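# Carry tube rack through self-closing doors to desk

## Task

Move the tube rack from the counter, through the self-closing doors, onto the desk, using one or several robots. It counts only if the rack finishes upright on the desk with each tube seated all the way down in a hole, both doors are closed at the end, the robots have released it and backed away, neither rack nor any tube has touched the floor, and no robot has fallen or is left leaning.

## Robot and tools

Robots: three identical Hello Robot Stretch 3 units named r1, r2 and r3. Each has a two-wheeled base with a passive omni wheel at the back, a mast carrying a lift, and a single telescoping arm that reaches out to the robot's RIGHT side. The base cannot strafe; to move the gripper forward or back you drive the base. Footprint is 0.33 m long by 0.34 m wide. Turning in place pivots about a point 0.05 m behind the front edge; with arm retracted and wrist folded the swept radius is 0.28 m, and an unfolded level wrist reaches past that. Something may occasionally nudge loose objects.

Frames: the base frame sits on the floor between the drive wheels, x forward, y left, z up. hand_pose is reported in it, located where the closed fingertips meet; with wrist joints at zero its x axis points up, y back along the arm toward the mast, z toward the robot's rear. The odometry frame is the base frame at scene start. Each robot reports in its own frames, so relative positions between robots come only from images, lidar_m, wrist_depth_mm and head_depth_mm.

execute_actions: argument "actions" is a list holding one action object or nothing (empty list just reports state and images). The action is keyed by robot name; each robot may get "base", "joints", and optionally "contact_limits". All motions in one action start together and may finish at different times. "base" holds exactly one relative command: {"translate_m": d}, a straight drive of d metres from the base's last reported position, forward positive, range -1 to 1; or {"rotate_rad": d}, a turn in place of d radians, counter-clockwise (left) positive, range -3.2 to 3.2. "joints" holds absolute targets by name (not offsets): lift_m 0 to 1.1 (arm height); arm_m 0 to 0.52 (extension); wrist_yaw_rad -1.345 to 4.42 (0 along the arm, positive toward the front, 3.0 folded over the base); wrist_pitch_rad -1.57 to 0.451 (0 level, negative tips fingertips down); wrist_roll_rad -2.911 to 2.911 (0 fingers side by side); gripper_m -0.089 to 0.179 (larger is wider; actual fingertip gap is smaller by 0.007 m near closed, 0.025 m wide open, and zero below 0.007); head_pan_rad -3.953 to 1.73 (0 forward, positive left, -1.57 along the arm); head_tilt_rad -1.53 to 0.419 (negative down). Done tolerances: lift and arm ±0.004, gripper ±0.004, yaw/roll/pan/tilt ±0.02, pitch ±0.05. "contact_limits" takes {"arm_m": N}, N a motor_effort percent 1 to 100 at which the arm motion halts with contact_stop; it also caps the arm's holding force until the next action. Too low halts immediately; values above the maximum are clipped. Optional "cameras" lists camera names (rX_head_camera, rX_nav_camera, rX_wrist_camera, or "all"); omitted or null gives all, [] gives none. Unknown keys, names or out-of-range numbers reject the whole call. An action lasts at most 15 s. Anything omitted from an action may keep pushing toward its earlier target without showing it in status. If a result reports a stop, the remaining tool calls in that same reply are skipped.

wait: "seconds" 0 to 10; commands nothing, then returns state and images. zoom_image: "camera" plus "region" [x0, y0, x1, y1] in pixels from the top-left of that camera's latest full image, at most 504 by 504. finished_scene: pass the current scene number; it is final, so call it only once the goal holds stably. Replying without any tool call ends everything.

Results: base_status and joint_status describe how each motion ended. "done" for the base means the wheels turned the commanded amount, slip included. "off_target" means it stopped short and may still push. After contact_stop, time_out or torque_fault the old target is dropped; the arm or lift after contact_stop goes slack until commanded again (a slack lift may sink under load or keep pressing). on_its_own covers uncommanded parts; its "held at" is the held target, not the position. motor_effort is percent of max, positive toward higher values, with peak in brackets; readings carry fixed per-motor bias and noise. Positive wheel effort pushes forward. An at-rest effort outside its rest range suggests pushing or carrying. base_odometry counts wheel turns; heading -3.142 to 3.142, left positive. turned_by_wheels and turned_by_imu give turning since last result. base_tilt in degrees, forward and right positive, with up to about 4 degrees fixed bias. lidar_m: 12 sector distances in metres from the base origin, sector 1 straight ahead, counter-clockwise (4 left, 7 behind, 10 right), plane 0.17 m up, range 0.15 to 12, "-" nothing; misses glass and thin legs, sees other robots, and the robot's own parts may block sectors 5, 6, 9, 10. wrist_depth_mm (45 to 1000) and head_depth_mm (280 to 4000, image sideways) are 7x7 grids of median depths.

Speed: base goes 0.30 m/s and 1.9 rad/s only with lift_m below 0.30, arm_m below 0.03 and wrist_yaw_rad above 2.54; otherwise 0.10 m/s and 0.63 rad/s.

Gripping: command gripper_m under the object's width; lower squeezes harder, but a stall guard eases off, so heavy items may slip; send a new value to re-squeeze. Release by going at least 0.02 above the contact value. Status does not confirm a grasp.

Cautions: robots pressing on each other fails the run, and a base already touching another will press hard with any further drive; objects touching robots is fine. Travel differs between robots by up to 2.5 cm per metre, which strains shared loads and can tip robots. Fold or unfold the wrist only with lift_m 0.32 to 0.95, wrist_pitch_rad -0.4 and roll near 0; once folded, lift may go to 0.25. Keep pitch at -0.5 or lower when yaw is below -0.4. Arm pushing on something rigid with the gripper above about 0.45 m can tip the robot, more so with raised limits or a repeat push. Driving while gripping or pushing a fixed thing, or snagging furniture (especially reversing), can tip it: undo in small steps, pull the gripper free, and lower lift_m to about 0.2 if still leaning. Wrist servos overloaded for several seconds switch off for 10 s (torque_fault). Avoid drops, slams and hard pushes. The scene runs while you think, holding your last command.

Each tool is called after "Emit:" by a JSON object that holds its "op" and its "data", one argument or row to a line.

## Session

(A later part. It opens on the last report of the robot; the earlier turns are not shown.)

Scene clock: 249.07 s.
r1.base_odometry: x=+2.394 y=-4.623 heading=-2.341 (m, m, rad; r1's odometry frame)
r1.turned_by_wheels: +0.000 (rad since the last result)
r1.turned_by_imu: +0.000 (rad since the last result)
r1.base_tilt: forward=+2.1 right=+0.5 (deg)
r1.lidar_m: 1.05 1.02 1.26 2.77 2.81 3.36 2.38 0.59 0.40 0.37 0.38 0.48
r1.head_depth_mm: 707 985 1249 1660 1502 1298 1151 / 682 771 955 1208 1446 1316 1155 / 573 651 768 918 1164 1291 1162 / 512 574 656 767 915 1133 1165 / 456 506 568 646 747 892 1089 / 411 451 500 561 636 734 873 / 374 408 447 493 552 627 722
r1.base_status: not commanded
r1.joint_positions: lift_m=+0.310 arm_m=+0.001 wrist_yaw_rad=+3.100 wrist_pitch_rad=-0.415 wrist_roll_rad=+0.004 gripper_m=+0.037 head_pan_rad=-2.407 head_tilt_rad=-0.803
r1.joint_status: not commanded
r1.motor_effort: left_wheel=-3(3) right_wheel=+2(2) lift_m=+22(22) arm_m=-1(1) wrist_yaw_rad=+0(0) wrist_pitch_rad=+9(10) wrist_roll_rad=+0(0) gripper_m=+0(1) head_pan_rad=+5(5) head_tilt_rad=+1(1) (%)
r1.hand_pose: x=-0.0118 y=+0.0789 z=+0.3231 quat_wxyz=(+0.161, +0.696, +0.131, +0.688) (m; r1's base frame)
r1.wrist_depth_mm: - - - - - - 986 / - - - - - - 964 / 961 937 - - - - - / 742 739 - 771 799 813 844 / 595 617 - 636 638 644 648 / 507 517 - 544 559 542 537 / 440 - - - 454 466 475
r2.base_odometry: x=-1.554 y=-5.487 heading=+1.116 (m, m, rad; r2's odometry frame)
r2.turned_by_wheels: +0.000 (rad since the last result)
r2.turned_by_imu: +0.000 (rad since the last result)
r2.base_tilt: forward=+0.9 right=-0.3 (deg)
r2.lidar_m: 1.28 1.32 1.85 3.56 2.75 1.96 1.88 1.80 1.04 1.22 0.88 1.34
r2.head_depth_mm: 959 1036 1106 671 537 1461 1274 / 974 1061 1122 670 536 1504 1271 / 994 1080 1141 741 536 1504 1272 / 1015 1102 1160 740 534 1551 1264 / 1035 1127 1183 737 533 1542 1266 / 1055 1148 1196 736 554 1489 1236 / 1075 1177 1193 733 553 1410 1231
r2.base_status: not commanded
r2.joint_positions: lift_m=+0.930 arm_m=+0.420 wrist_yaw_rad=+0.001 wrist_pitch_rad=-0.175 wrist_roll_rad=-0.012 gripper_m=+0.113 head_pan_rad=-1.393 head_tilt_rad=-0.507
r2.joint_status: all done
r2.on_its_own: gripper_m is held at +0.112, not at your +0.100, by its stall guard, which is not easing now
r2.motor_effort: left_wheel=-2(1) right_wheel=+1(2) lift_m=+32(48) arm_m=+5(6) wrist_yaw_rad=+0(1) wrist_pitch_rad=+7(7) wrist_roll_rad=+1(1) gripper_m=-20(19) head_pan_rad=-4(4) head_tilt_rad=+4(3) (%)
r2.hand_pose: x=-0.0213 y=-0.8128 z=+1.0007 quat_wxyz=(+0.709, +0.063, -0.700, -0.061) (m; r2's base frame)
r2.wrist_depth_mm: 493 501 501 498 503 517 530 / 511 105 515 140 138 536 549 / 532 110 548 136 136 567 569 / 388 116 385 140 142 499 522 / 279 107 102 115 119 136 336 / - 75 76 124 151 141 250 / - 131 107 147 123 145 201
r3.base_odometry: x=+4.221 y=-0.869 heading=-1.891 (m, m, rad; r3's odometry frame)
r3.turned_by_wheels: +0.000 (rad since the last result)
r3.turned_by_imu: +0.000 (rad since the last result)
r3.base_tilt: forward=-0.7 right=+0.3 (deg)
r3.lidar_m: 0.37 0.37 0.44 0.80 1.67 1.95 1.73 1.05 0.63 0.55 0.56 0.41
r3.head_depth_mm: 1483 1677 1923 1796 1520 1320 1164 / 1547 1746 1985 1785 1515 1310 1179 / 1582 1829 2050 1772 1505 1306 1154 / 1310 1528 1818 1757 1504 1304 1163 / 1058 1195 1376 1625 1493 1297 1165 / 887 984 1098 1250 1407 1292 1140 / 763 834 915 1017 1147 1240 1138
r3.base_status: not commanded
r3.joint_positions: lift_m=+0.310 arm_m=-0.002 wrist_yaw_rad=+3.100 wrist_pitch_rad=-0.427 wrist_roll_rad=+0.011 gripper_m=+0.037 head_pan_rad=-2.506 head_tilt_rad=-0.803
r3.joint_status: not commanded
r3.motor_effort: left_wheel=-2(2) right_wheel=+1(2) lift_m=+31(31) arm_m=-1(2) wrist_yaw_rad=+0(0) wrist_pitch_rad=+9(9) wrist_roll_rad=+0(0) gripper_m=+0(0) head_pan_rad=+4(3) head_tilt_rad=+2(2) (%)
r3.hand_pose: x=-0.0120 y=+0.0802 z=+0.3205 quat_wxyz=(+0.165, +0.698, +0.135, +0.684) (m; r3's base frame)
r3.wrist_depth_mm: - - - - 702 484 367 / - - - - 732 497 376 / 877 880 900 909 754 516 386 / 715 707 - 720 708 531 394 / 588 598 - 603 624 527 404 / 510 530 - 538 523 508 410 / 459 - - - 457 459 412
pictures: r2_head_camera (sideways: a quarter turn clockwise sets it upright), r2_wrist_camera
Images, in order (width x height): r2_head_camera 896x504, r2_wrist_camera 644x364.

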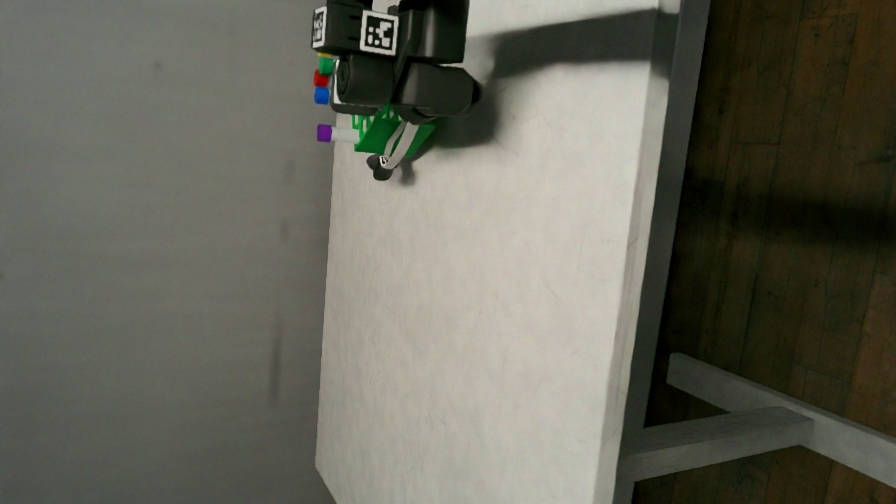

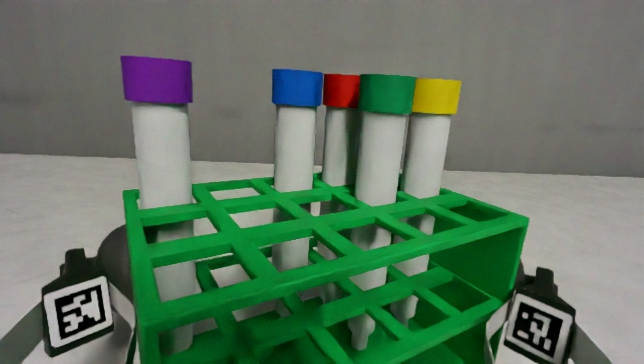

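Emit:
{"op": "execute_actions", "data": {
  "actions": [
    {"r2":{"joints":{"lift_m":0.911}}}
  ],
  "cameras": []
}}

Emit:
{"op": "execute_actions", "data": {
  "actions": [
    {"r2":{"joints":{"gripper_m":0.179}}}
  ],
  "cameras": ["r2_wrist_camera"]
}}

Emit:
{"op": "execute_actions", "data": {
  "actions": [
    {"r2":{"joints":{"arm_m":0.2,"lift_m":0.92}}}
  ],
  "cameras": ["r2_wrist_camera","r2_head_camera"]
}}

Scene clock: 250.50 s.
r1.base_odometry: x=+2.394 y=-4.623 heading=-2.341 (m, m, rad; r1's odometry frame)
r1.turned_by_wheels: +0.000 (rad since the last result)
r1.turned_by_imu: +0.000 (rad since the last result)
r1.base_tilt: forward=+2.1 right=+0.5 (deg)
r1.lidar_m: 1.06 1.01 1.26 2.77 2.82 3.37 2.39 0.60 0.40 0.37 0.38 0.48
r1.head_depth_mm: 706 986 1245 1643 1504 1303 1140 / 680 771 956 1212 1449 1309 1153 / 572 654 767 916 1163 1298 1158 / 513 576 657 763 911 1131 1164 / 456 505 568 646 750 895 1088 / 411 451 500 560 635 737 872 / 373 407 446 494 551 625 721
r1.base_status: not commanded
r1.joint_positions: lift_m=+0.310 arm_m=+0.001 wrist_yaw_rad=+3.100 wrist_pitch_rad=-0.415 wrist_roll_rad=+0.004 gripper_m=+0.037 head_pan_rad=-2.407 head_tilt_rad=-0.803
r1.joint_status: not commanded
r1.motor_effort: left_wheel=-3(3) right_wheel=+2(2) lift_m=+22(22) arm_m=-1(0) wrist_yaw_rad=+0(1) wrist_pitch_rad=+10(9) wrist_roll_rad=-1(0) gripper_m=-1(0) head_pan_rad=+4(3) head_tilt_rad=+1(1) (%)
r1.hand_pose: x=-0.0118 y=+0.0789 z=+0.3231 quat_wxyz=(+0.161, +0.696, +0.131, +0.688) (m; r1's base frame)
r1.wrist_depth_mm: - - - - - - 969 / - - - - - - 978 / 935 955 - - - - - / 734 750 - 774 805 808 830 / 600 606 - 629 649 634 653 / 508 503 - 531 558 542 554 / 445 - - - 462 469 471
r2.base_odometry: x=-1.554 y=-5.487 heading=+1.116 (m, m, rad; r2's odometry frame)
r2.turned_by_wheels: +0.000 (rad since the last result)
r2.turned_by_imu: +0.000 (rad since the last result)
r2.base_tilt: forward=+0.8 right=-0.3 (deg)
r2.lidar_m: 1.28 1.32 1.85 3.56 2.76 1.97 1.88 1.80 1.05 1.22 0.88 1.34
r2.head_depth_mm: 958 1037 1116 640 537 1462 1275 / 977 1060 1126 704 536 1499 1271 / 996 1083 1145 740 536 1500 1270 / 1013 1105 1162 741 534 1549 1268 / 1033 1125 1186 739 532 1546 1265 / 1057 1157 1195 736 553 1495 1238 / 1078 1177 1195 735 553 1411 1229
r2.base_status: not commanded
r2.joint_positions: lift_m=+0.911 arm_m=+0.420 wrist_yaw_rad=+0.001 wrist_pitch_rad=-0.161 wrist_roll_rad=-0.012 gripper_m=+0.113 head_pan_rad=-1.393 head_tilt_rad=-0.507
r2.joint_status: all done
r2.on_its_own: gripper_m is held at +0.112, not at your +0.100, by its stall guard, which is not easing now
r2.motor_effort: left_wheel=-1(1) right_wheel=+2(2) lift_m=+29(30) arm_m=+5(5) wrist_yaw_rad=-1(0) wrist_pitch_rad=+3(8) wrist_roll_rad=+1(1) gripper_m=-19(20) head_pan_rad=-4(4) head_tilt_rad=+3(4) (%)
r2.hand_pose: x=-0.0213 y=-0.8137 z=+0.9852 quat_wxyz=(+0.709, +0.058, -0.700, -0.057) (m; r2's base frame)
r2.wrist_depth_mm: 487 492 504 507 521 507 526 / 511 103 518 140 129 543 561 / 532 110 542 134 132 563 570 / 354 116 144 137 138 460 484 / 250 106 102 113 119 135 304 / - 79 125 124 147 139 224 / - 133 107 146 123 146 183
r3.base_odometry: x=+4.221 y=-0.869 heading=-1.891 (m, m, rad; r3's odometry frame)
r3.turned_by_wheels: +0.000 (rad since the last result)
r3.turned_by_imu: +0.000 (rad since the last result)
r3.base_tilt: forward=-0.7 right=+0.4 (deg)
r3.lidar_m: 0.37 0.37 0.44 0.80 1.67 1.95 1.73 1.05 0.63 0.56 0.56 0.41
r3.head_depth_mm: 1489 1680 1932 1799 1521 1316 1159 / 1549 1742 1995 1774 1511 1309 1176 / 1575 1823 2037 1767 1501 1305 1156 / 1313 1531 1827 1766 1495 1298 1169 / 1057 1195 1373 1624 1492 1296 1164 / 887 984 1100 1255 1396 1289 1143 / 762 831 916 1014 1146 1240 1136
r3.base_status: not commanded
r3.joint_positions: lift_m=+0.310 arm_m=-0.002 wrist_yaw_rad=+3.100 wrist_pitch_rad=-0.427 wrist_roll_rad=+0.011 gripper_m=+0.037 head_pan_rad=-2.506 head_tilt_rad=-0.803
r3.joint_status: not commanded
r3.motor_effort: left_wheel=-2(2) right_wheel=+1(1) lift_m=+31(31) arm_m=-1(1) wrist_yaw_rad=+0(0) wrist_pitch_rad=+9(9) wrist_roll_rad=+0(0) gripper_m=+0(0) head_pan_rad=+3(2) head_tilt_rad=+1(3) (%)
r3.hand_pose: x=-0.0120 y=+0.0802 z=+0.3205 quat_wxyz=(+0.165, +0.698, +0.135, +0.684) (m; r3's base frame)
r3.wrist_depth_mm: - - - - 713 481 369 / - - - - 734 498 375 / 879 886 887 895 765 511 386 / 708 708 - 729 694 533 394 / 595 595 - 595 622 534 404 / 508 528 - 536 526 509 412 / 462 - - - 457 461 416
pictures: none
No camera images: the call's "cameras" was empty. Leave "cameras" out to get every camera's image.

Scene clock: 251.67 s.
r1.base_odometry: x=+2.394 y=-4.623 heading=-2.341 (m, m, rad; r1's odometry frame)
r1.turned_by_wheels: +0.000 (rad since the last result)
r1.turned_by_imu: +0.000 (rad since the last result)
r1.base_tilt: forward=+2.2 right=+0.5 (deg)
r1.lidar_m: 1.06 1.02 1.27 2.77 2.80 3.36 2.39 0.59 0.40 0.37 0.38 0.48
r1.head_depth_mm: 706 989 1250 1646 1516 1307 1142 / 681 768 955 1204 1445 1310 1156 / 573 653 769 919 1164 1294 1162 / 512 575 657 765 913 1138 1169 / 456 506 567 645 750 892 1091 / 411 451 501 560 635 736 873 / 374 407 447 493 552 625 719
r1.base_status: not commanded
r1.joint_positions: lift_m=+0.310 arm_m=+0.001 wrist_yaw_rad=+3.100 wrist_pitch_rad=-0.415 wrist_roll_rad=+0.004 gripper_m=+0.037 head_pan_rad=-2.407 head_tilt_rad=-0.803
r1.joint_status: not commanded
r1.motor_effort: left_wheel=-3(3) right_wheel=+2(2) lift_m=+22(22) arm_m=+0(1) wrist_yaw_rad=+0(0) wrist_pitch_rad=+9(10) wrist_roll_rad=-1(0) gripper_m=+0(1) head_pan_rad=+5(5) head_tilt_rad=+1(2) (%)
r1.hand_pose: x=-0.0118 y=+0.0789 z=+0.3231 quat_wxyz=(+0.161, +0.696, +0.131, +0.688) (m; r1's base frame)
r1.wrist_depth_mm: - - - - - - 945 / - - - - - - 976 / 928 948 - - - - - / 737 732 - 769 808 801 832 / 592 608 - 629 634 650 669 / 500 514 - 534 547 545 550 / 449 - - - 451 463 472
r2.base_odometry: x=-1.554 y=-5.487 heading=+1.116 (m, m, rad; r2's odometry frame)
r2.turned_by_wheels: +0.000 (rad since the last result)
r2.turned_by_imu: +0.000 (rad since the last result)
r2.base_tilt: forward=+0.8 right=-0.4 (deg)
r2.lidar_m: 1.28 1.31 1.85 3.55 2.76 1.97 1.87 1.80 1.05 1.22 0.88 1.35
r2.head_depth_mm: 957 1039 1113 - 537 1459 1269 / 972 1061 1125 687 536 1498 1266 / 994 1086 1141 741 534 1498 1273 / 1012 1105 1164 740 534 1554 1270 / 1032 1128 1189 738 534 1543 1265 / 1055 1153 1200 737 554 1492 1237 / 1077 1178 1193 737 553 1407 1230
r2.base_status: not commanded
r2.joint_positions: lift_m=+0.911 arm_m=+0.420 wrist_yaw_rad=+0.001 wrist_pitch_rad=-0.163 wrist_roll_rad=-0.012 gripper_m=+0.179 head_pan_rad=-1.393 head_tilt_rad=-0.507
r2.joint_status: all done
r2.motor_effort: left_wheel=+0(1) right_wheel=+2(2) lift_m=+30(30) arm_m=+6(6) wrist_yaw_rad=-1(1) wrist_pitch_rad=+4(4) wrist_roll_rad=+1(1) gripper_m=+0(79) head_pan_rad=-4(4) head_tilt_rad=+4(4) (%)
r2.hand_pose: x=-0.0213 y=-0.8135 z=+0.9846 quat_wxyz=(+0.709, +0.059, -0.700, -0.057) (m; r2's base frame)
r2.wrist_depth_mm: 481 492 508 508 510 533 526 / 510 103 532 138 128 550 560 / 531 111 544 137 131 566 564 / 345 126 143 137 138 450 473 / 244 107 102 113 117 134 301 / - 122 81 123 146 136 223 / - 116 107 146 122 145 182
r3.base_odometry: x=+4.221 y=-0.869 heading=-1.891 (m, m, rad; r3's odometry frame)
r3.turned_by_wheels: +0.000 (rad since the last result)
r3.turned_by_imu: +0.000 (rad since the last result)
r3.base_tilt: forward=-0.7 right=+0.3 (deg)
r3.lidar_m: 0.37 0.37 0.44 0.80 1.67 1.96 1.72 1.05 0.63 0.56 0.56 0.41
r3.head_depth_mm: 1499 1684 1918 1787 1519 1322 1168 / 1554 1760 1988 1789 1511 1315 1176 / 1586 1837 2026 1765 1502 1309 1155 / 1313 1530 1817 1768 1498 1303 1171 / 1059 1196 1380 1618 1490 1294 1167 / 887 983 1099 1257 1409 1288 1140 / 762 832 914 1016 1144 1238 1135
r3.base_status: not commanded
r3.joint_positions: lift_m=+0.310 arm_m=-0.002 wrist_yaw_rad=+3.100 wrist_pitch_rad=-0.427 wrist_roll_rad=+0.011 gripper_m=+0.037 head_pan_rad=-2.506 head_tilt_rad=-0.803
r3.joint_status: not commanded
r3.motor_effort: left_wheel=-2(2) right_wheel=+1(1) lift_m=+31(31) arm_m=-2(1) wrist_yaw_rad=+0(1) wrist_pitch_rad=+9(9) wrist_roll_rad=+0(1) gripper_m=+0(0) head_pan_rad=+3(3) head_tilt_rad=+2(2) (%)
r3.hand_pose: x=-0.0120 y=+0.0802 z=+0.3205 quat_wxyz=(+0.165, +0.698, +0.135, +0.684) (m; r3's base frame)
r3.wrist_depth_mm: - - - - 702 482 368 / - - - - 734 497 374 / 861 881 897 896 755 515 387 / 696 707 - 717 701 529 393 / 591 592 - 602 626 534 406 / 512 534 - 532 521 507 410 / 460 - - - 458 461 409
pictures: r2_wrist_camera
Images, in order (width x height): r2_wrist_camera 644x364.

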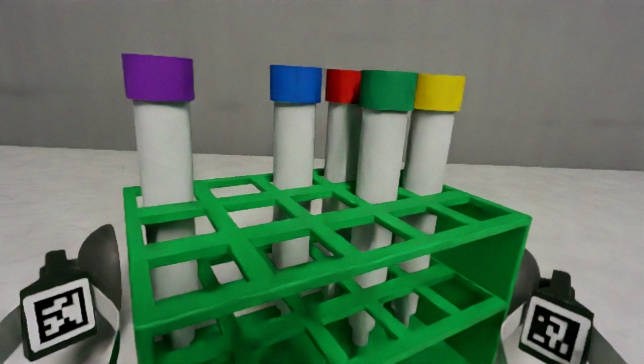

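Scene clock: 254.53 s.
r1.base_odometry: x=+2.394 y=-4.623 heading=-2.341 (m, m, rad; r1's odometry frame)
r1.turned_by_wheels: +0.000 (rad since the last result)
r1.turned_by_imu: +0.000 (rad since the last result)
r1.base_tilt: forward=+2.2 right=+0.5 (deg)
r1.lidar_m: 1.06 1.02 1.26 2.76 2.80 3.37 2.38 0.59 0.40 0.37 0.38 0.48
r1.head_depth_mm: 705 983 1251 1650 1504 1307 1146 / 684 772 958 1208 1455 1319 1151 / 573 654 771 916 1163 1295 1163 / 512 574 656 766 910 1133 1166 / 456 506 567 645 750 891 1090 / 411 451 500 559 637 737 874 / 374 407 446 493 552 625 721
r1.base_status: not commanded
r1.joint_positions: lift_m=+0.310 arm_m=+0.001 wrist_yaw_rad=+3.100 wrist_pitch_rad=-0.415 wrist_roll_rad=+0.004 gripper_m=+0.037 head_pan_rad=-2.407 head_tilt_rad=-0.803
r1.joint_status: not commanded
r1.motor_effort: left_wheel=-3(3) right_wheel=+2(2) lift_m=+22(22) arm_m=-1(0) wrist_yaw_rad=+1(1) wrist_pitch_rad=+10(9) wrist_roll_rad=+0(0) gripper_m=+0(0) head_pan_rad=+4(5) head_tilt_rad=+2(1) (%)
r1.hand_pose: x=-0.0118 y=+0.0789 z=+0.3231 quat_wxyz=(+0.161, +0.696, +0.131, +0.688) (m; r1's base frame)
r1.wrist_depth_mm: - - - - - - 956 / - - - - - - 950 / 934 973 - - - - - / 720 748 - 761 794 800 838 / 608 614 - 635 637 647 655 / 501 509 - 545 551 544 541 / 443 - - - 454 472 469
r2.base_odometry: x=-1.554 y=-5.487 heading=+1.116 (m, m, rad; r2's odometry frame)
r2.turned_by_wheels: +0.000 (rad since the last result)
r2.turned_by_imu: -0.001 (rad since the last result)
r2.base_tilt: forward=+0.9 right=-0.3 (deg)
r2.lidar_m: 1.28 1.32 1.86 3.56 2.76 1.97 1.87 1.80 1.05 1.22 0.88 1.34
r2.head_depth_mm: 957 1041 1101 783 - 1504 1273 / 978 1064 1112 767 - 1505 1273 / 995 1080 1136 783 536 1502 1271 / 1014 1107 1162 740 534 1543 1269 / 1034 1129 1193 740 534 1540 1272 / 1053 1156 1197 734 554 1494 1235 / 1073 1174 1196 735 554 1403 1229
r2.base_status: not commanded
r2.joint_positions: lift_m=+0.920 arm_m=+0.200 wrist_yaw_rad=+0.001 wrist_pitch_rad=-0.165 wrist_roll_rad=-0.012 gripper_m=+0.179 head_pan_rad=-1.393 head_tilt_rad=-0.507
r2.joint_status: all done
r2.motor_effort: left_wheel=-1(1) right_wheel=+2(1) lift_m=+50(53) arm_m=-5(6) wrist_yaw_rad=-1(0) wrist_pitch_rad=+4(4) wrist_roll_rad=+1(1) gripper_m=+0(0) head_pan_rad=-4(4) head_tilt_rad=+4(4) (%)
r2.hand_pose: x=-0.0213 y=-0.5942 z=+0.9926 quat_wxyz=(+0.709, +0.059, -0.700, -0.058) (m; r2's base frame)
r2.wrist_depth_mm: 660 681 708 708 722 731 724 / 713 736 732 730 755 742 788 / 640 756 652 344 783 793 794 / 377 389 369 357 420 490 504 / 277 275 278 289 298 313 323 / - 206 213 217 223 227 239 / - 169 172 175 179 181 195
r3.base_odometry: x=+4.221 y=-0.869 heading=-1.891 (m, m, rad; r3's odometry frame)
r3.turned_by_wheels: +0.000 (rad since the last result)
r3.turned_by_imu: -0.001 (rad since the last result)
r3.base_tilt: forward=-0.7 right=+0.4 (deg)
r3.lidar_m: 0.37 0.37 0.44 0.80 1.67 1.95 1.73 1.04 0.63 0.56 0.56 0.41
r3.head_depth_mm: 1491 1674 1929 1791 1521 1319 1164 / 1545 1764 2005 1785 1512 1308 1178 / 1587 1827 2046 1778 1504 1309 1156 / 1309 1527 1825 1752 1496 1301 1166 / 1056 1194 1377 1623 1492 1292 1162 / 887 982 1102 1248 1405 1288 1140 / 762 830 917 1017 1146 1238 1135
r3.base_status: not commanded
r3.joint_positions: lift_m=+0.310 arm_m=-0.002 wrist_yaw_rad=+3.100 wrist_pitch_rad=-0.427 wrist_roll_rad=+0.011 gripper_m=+0.037 head_pan_rad=-2.506 head_tilt_rad=-0.803
r3.joint_status: not commanded
r3.motor_effort: left_wheel=-1(2) right_wheel=+0(1) lift_m=+31(31) arm_m=-2(2) wrist_yaw_rad=+0(0) wrist_pitch_rad=+9(9) wrist_roll_rad=+0(0) gripper_m=+0(0) head_pan_rad=+4(4) head_tilt_rad=+1(2) (%)
r3.hand_pose: x=-0.0120 y=+0.0802 z=+0.3205 quat_wxyz=(+0.165, +0.698, +0.135, +0.684) (m; r3's base frame)
r3.wrist_depth_mm: - - - - 708 484 370 / - - - - 737 502 377 / 865 875 891 906 752 511 384 / 714 710 - 719 707 527 391 / 594 592 - 606 628 534 404 / 508 531 - 535 523 512 411 / 462 - - - 458 461 411
pictures: r2_head_camera (sideways: a quarter turn clockwise sets it upright), r2_wrist_camera
Images, in order (width x height): r2_head_camera 896x504, r2_wrist_camera 644x364.

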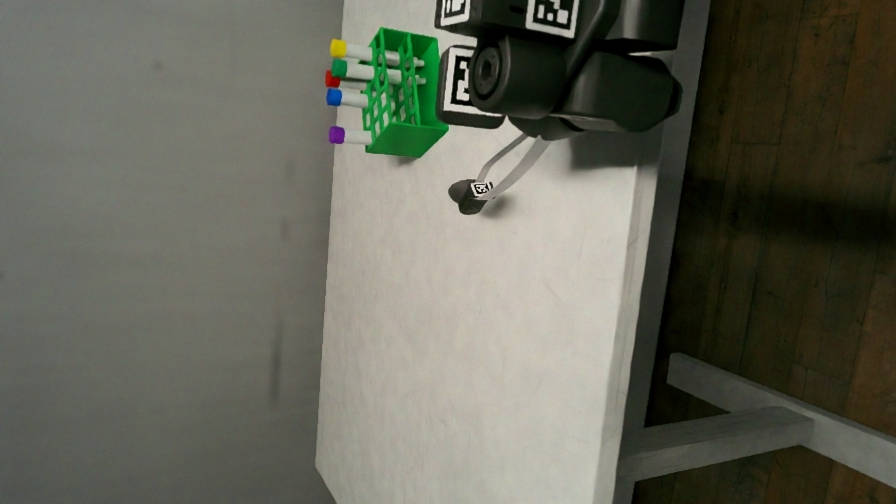

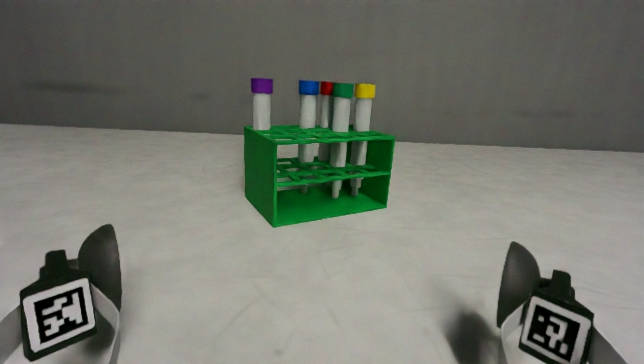

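Tubes appear level.

Emit:
{"op": "execute_actions", "data": {
  "actions": [
    {"r2":{"joints":{"arm_m":0.0,"lift_m":0.97}}}
  ],
  "cameras": ["r2_head_camera"]
}}

Emit:
{"op": "finished_scene", "data": {
  "scene": 1
}}

Scene clock: 257.67 s.
r1.base_odometry: x=+2.394 y=-4.623 heading=-2.341 (m, m, rad; r1's odometry frame)
r1.turned_by_wheels: +0.000 (rad since the last result)
r1.turned_by_imu: +0.000 (rad since the last result)
r1.base_tilt: forward=+2.2 right=+0.5 (deg)
r1.lidar_m: 1.06 1.01 1.26 2.77 2.81 3.37 2.38 0.59 0.40 0.37 0.38 0.48
r1.head_depth_mm: 706 984 1248 1652 1507 1304 1143 / 680 771 955 1208 1456 1317 1150 / 572 652 768 920 1159 1300 1163 / 512 576 656 764 913 1135 1165 / 456 506 567 646 752 895 1087 / 410 452 500 559 634 735 872 / 374 407 446 495 552 625 722
r1.base_status: not commanded
r1.joint_positions: lift_m=+0.310 arm_m=+0.001 wrist_yaw_rad=+3.100 wrist_pitch_rad=-0.415 wrist_roll_rad=+0.004 gripper_m=+0.037 head_pan_rad=-2.407 head_tilt_rad=-0.803
r1.joint_status: not commanded
r1.motor_effort: left_wheel=-3(3) right_wheel=+2(2) lift_m=+21(22) arm_m=+0(1) wrist_yaw_rad=+1(0) wrist_pitch_rad=+9(10) wrist_roll_rad=+0(1) gripper_m=-1(0) head_pan_rad=+4(3) head_tilt_rad=+1(1) (%)
r1.hand_pose: x=-0.0118 y=+0.0789 z=+0.3231 quat_wxyz=(+0.161, +0.696, +0.131, +0.688) (m; r1's base frame)
r1.wrist_depth_mm: - - - - - - 979 / - - - - - - 969 / 918 932 - - - - - / 731 751 - 785 800 832 822 / 587 609 - 630 646 653 652 / 516 514 - 541 562 539 551 / 450 - - - 458 464 473
r2.base_odometry: x=-1.554 y=-5.487 heading=+1.116 (m, m, rad; r2's odometry frame)
r2.turned_by_wheels: +0.000 (rad since the last result)
r2.turned_by_imu: -0.001 (rad since the last result)
r2.base_tilt: forward=+0.9 right=-0.3 (deg)
r2.lidar_m: 1.28 1.32 1.86 3.55 2.75 1.97 1.88 1.81 1.05 1.22 0.88 1.34
r2.head_depth_mm: 959 1039 1101 748 596 - - / 979 1062 1118 743 583 - - / 995 1087 1139 743 536 1455 1273 / 1015 1113 1167 742 513 1555 1270 / 1032 1127 1192 740 534 1549 1272 / 1053 1155 1197 737 555 1489 1235 / 1080 1182 1200 736 553 1408 1239
r2.base_status: not commanded
r2.joint_positions: lift_m=+0.970 arm_m=+0.000 wrist_yaw_rad=+0.001 wrist_pitch_rad=-0.165 wrist_roll_rad=-0.012 gripper_m=+0.179 head_pan_rad=-1.393 head_tilt_rad=-0.507
r2.joint_status: all done
r2.motor_effort: left_wheel=-1(0) right_wheel=+2(2) lift_m=+50(53) arm_m=-5(5) wrist_yaw_rad=+0(1) wrist_pitch_rad=+5(5) wrist_roll_rad=+1(1) gripper_m=+0(0) head_pan_rad=-4(4) head_tilt_rad=+3(3) (%)
r2.hand_pose: x=-0.0213 y=-0.3941 z=+1.0426 quat_wxyz=(+0.709, +0.059, -0.700, -0.058) (m; r2's base frame)
r2.wrist_depth_mm: 825 866 875 889 905 914 926 / 874 893 952 910 949 949 992 / 932 949 952 572 972 969 - / 526 543 576 543 624 677 705 / 368 376 391 402 415 442 452 / - 289 294 303 313 323 332 / - 234 239 243 249 253 274
r3.base_odometry: x=+4.221 y=-0.869 heading=-1.891 (m, m, rad; r3's odometry frame)
r3.turned_by_wheels: +0.000 (rad since the last result)
r3.turned_by_imu: -0.001 (rad since the last result)
r3.base_tilt: forward=-0.6 right=+0.3 (deg)
r3.lidar_m: 0.37 0.37 0.44 0.80 1.67 1.95 1.73 1.04 0.63 0.56 0.56 0.42
r3.head_depth_mm: 1490 1677 1919 1796 1522 1316 1158 / 1550 1742 1987 1778 1508 1313 1172 / 1581 1827 2044 1778 1506 1312 1151 / 1314 1531 1827 1765 1501 1297 1165 / 1061 1193 1379 1621 1488 1297 1165 / 887 981 1098 1250 1405 1289 1141 / 764 831 914 1017 1145 1242 1136
r3.base_status: not commanded
r3.joint_positions: lift_m=+0.310 arm_m=-0.002 wrist_yaw_rad=+3.100 wrist_pitch_rad=-0.427 wrist_roll_rad=+0.011 gripper_m=+0.037 head_pan_rad=-2.506 head_tilt_rad=-0.803
r3.joint_status: not commanded
r3.motor_effort: left_wheel=-2(2) right_wheel=+1(2) lift_m=+31(31) arm_m=-2(1) wrist_yaw_rad=-1(0) wrist_pitch_rad=+9(9) wrist_roll_rad=+0(0) gripper_m=+0(0) head_pan_rad=+3(4) head_tilt_rad=+2(2) (%)
r3.hand_pose: x=-0.0120 y=+0.0802 z=+0.3205 quat_wxyz=(+0.165, +0.698, +0.135, +0.684) (m; r3's base frame)
r3.wrist_depth_mm: - - - - 707 482 367 / - - - - 725 498 378 / 857 875 898 896 751 510 385 / 703 713 - 726 694 532 395 / 596 596 - 610 618 532 408 / 507 527 - 540 520 509 415 / 459 - - - 458 457 412
pictures: r2_head_camera (sideways: a quarter turn clockwise sets it upright)
Images, in order (width x height): r2_head_camera 896x504.

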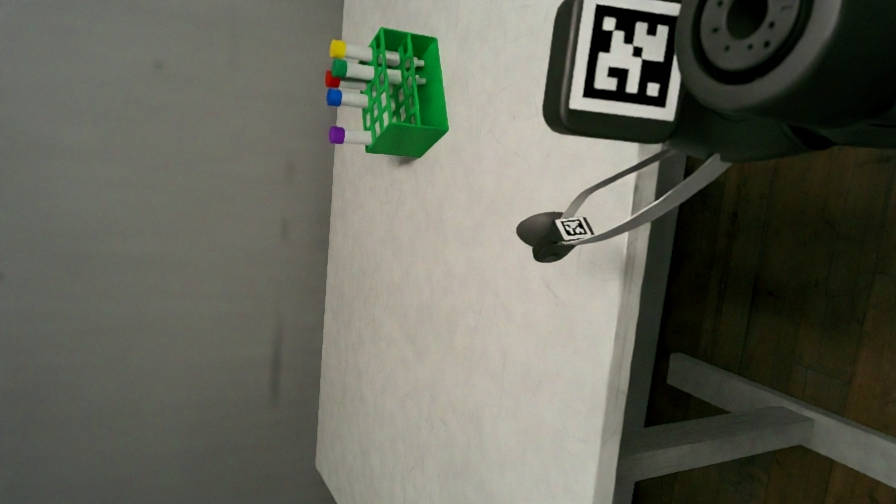

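The scene is finished: the task was done.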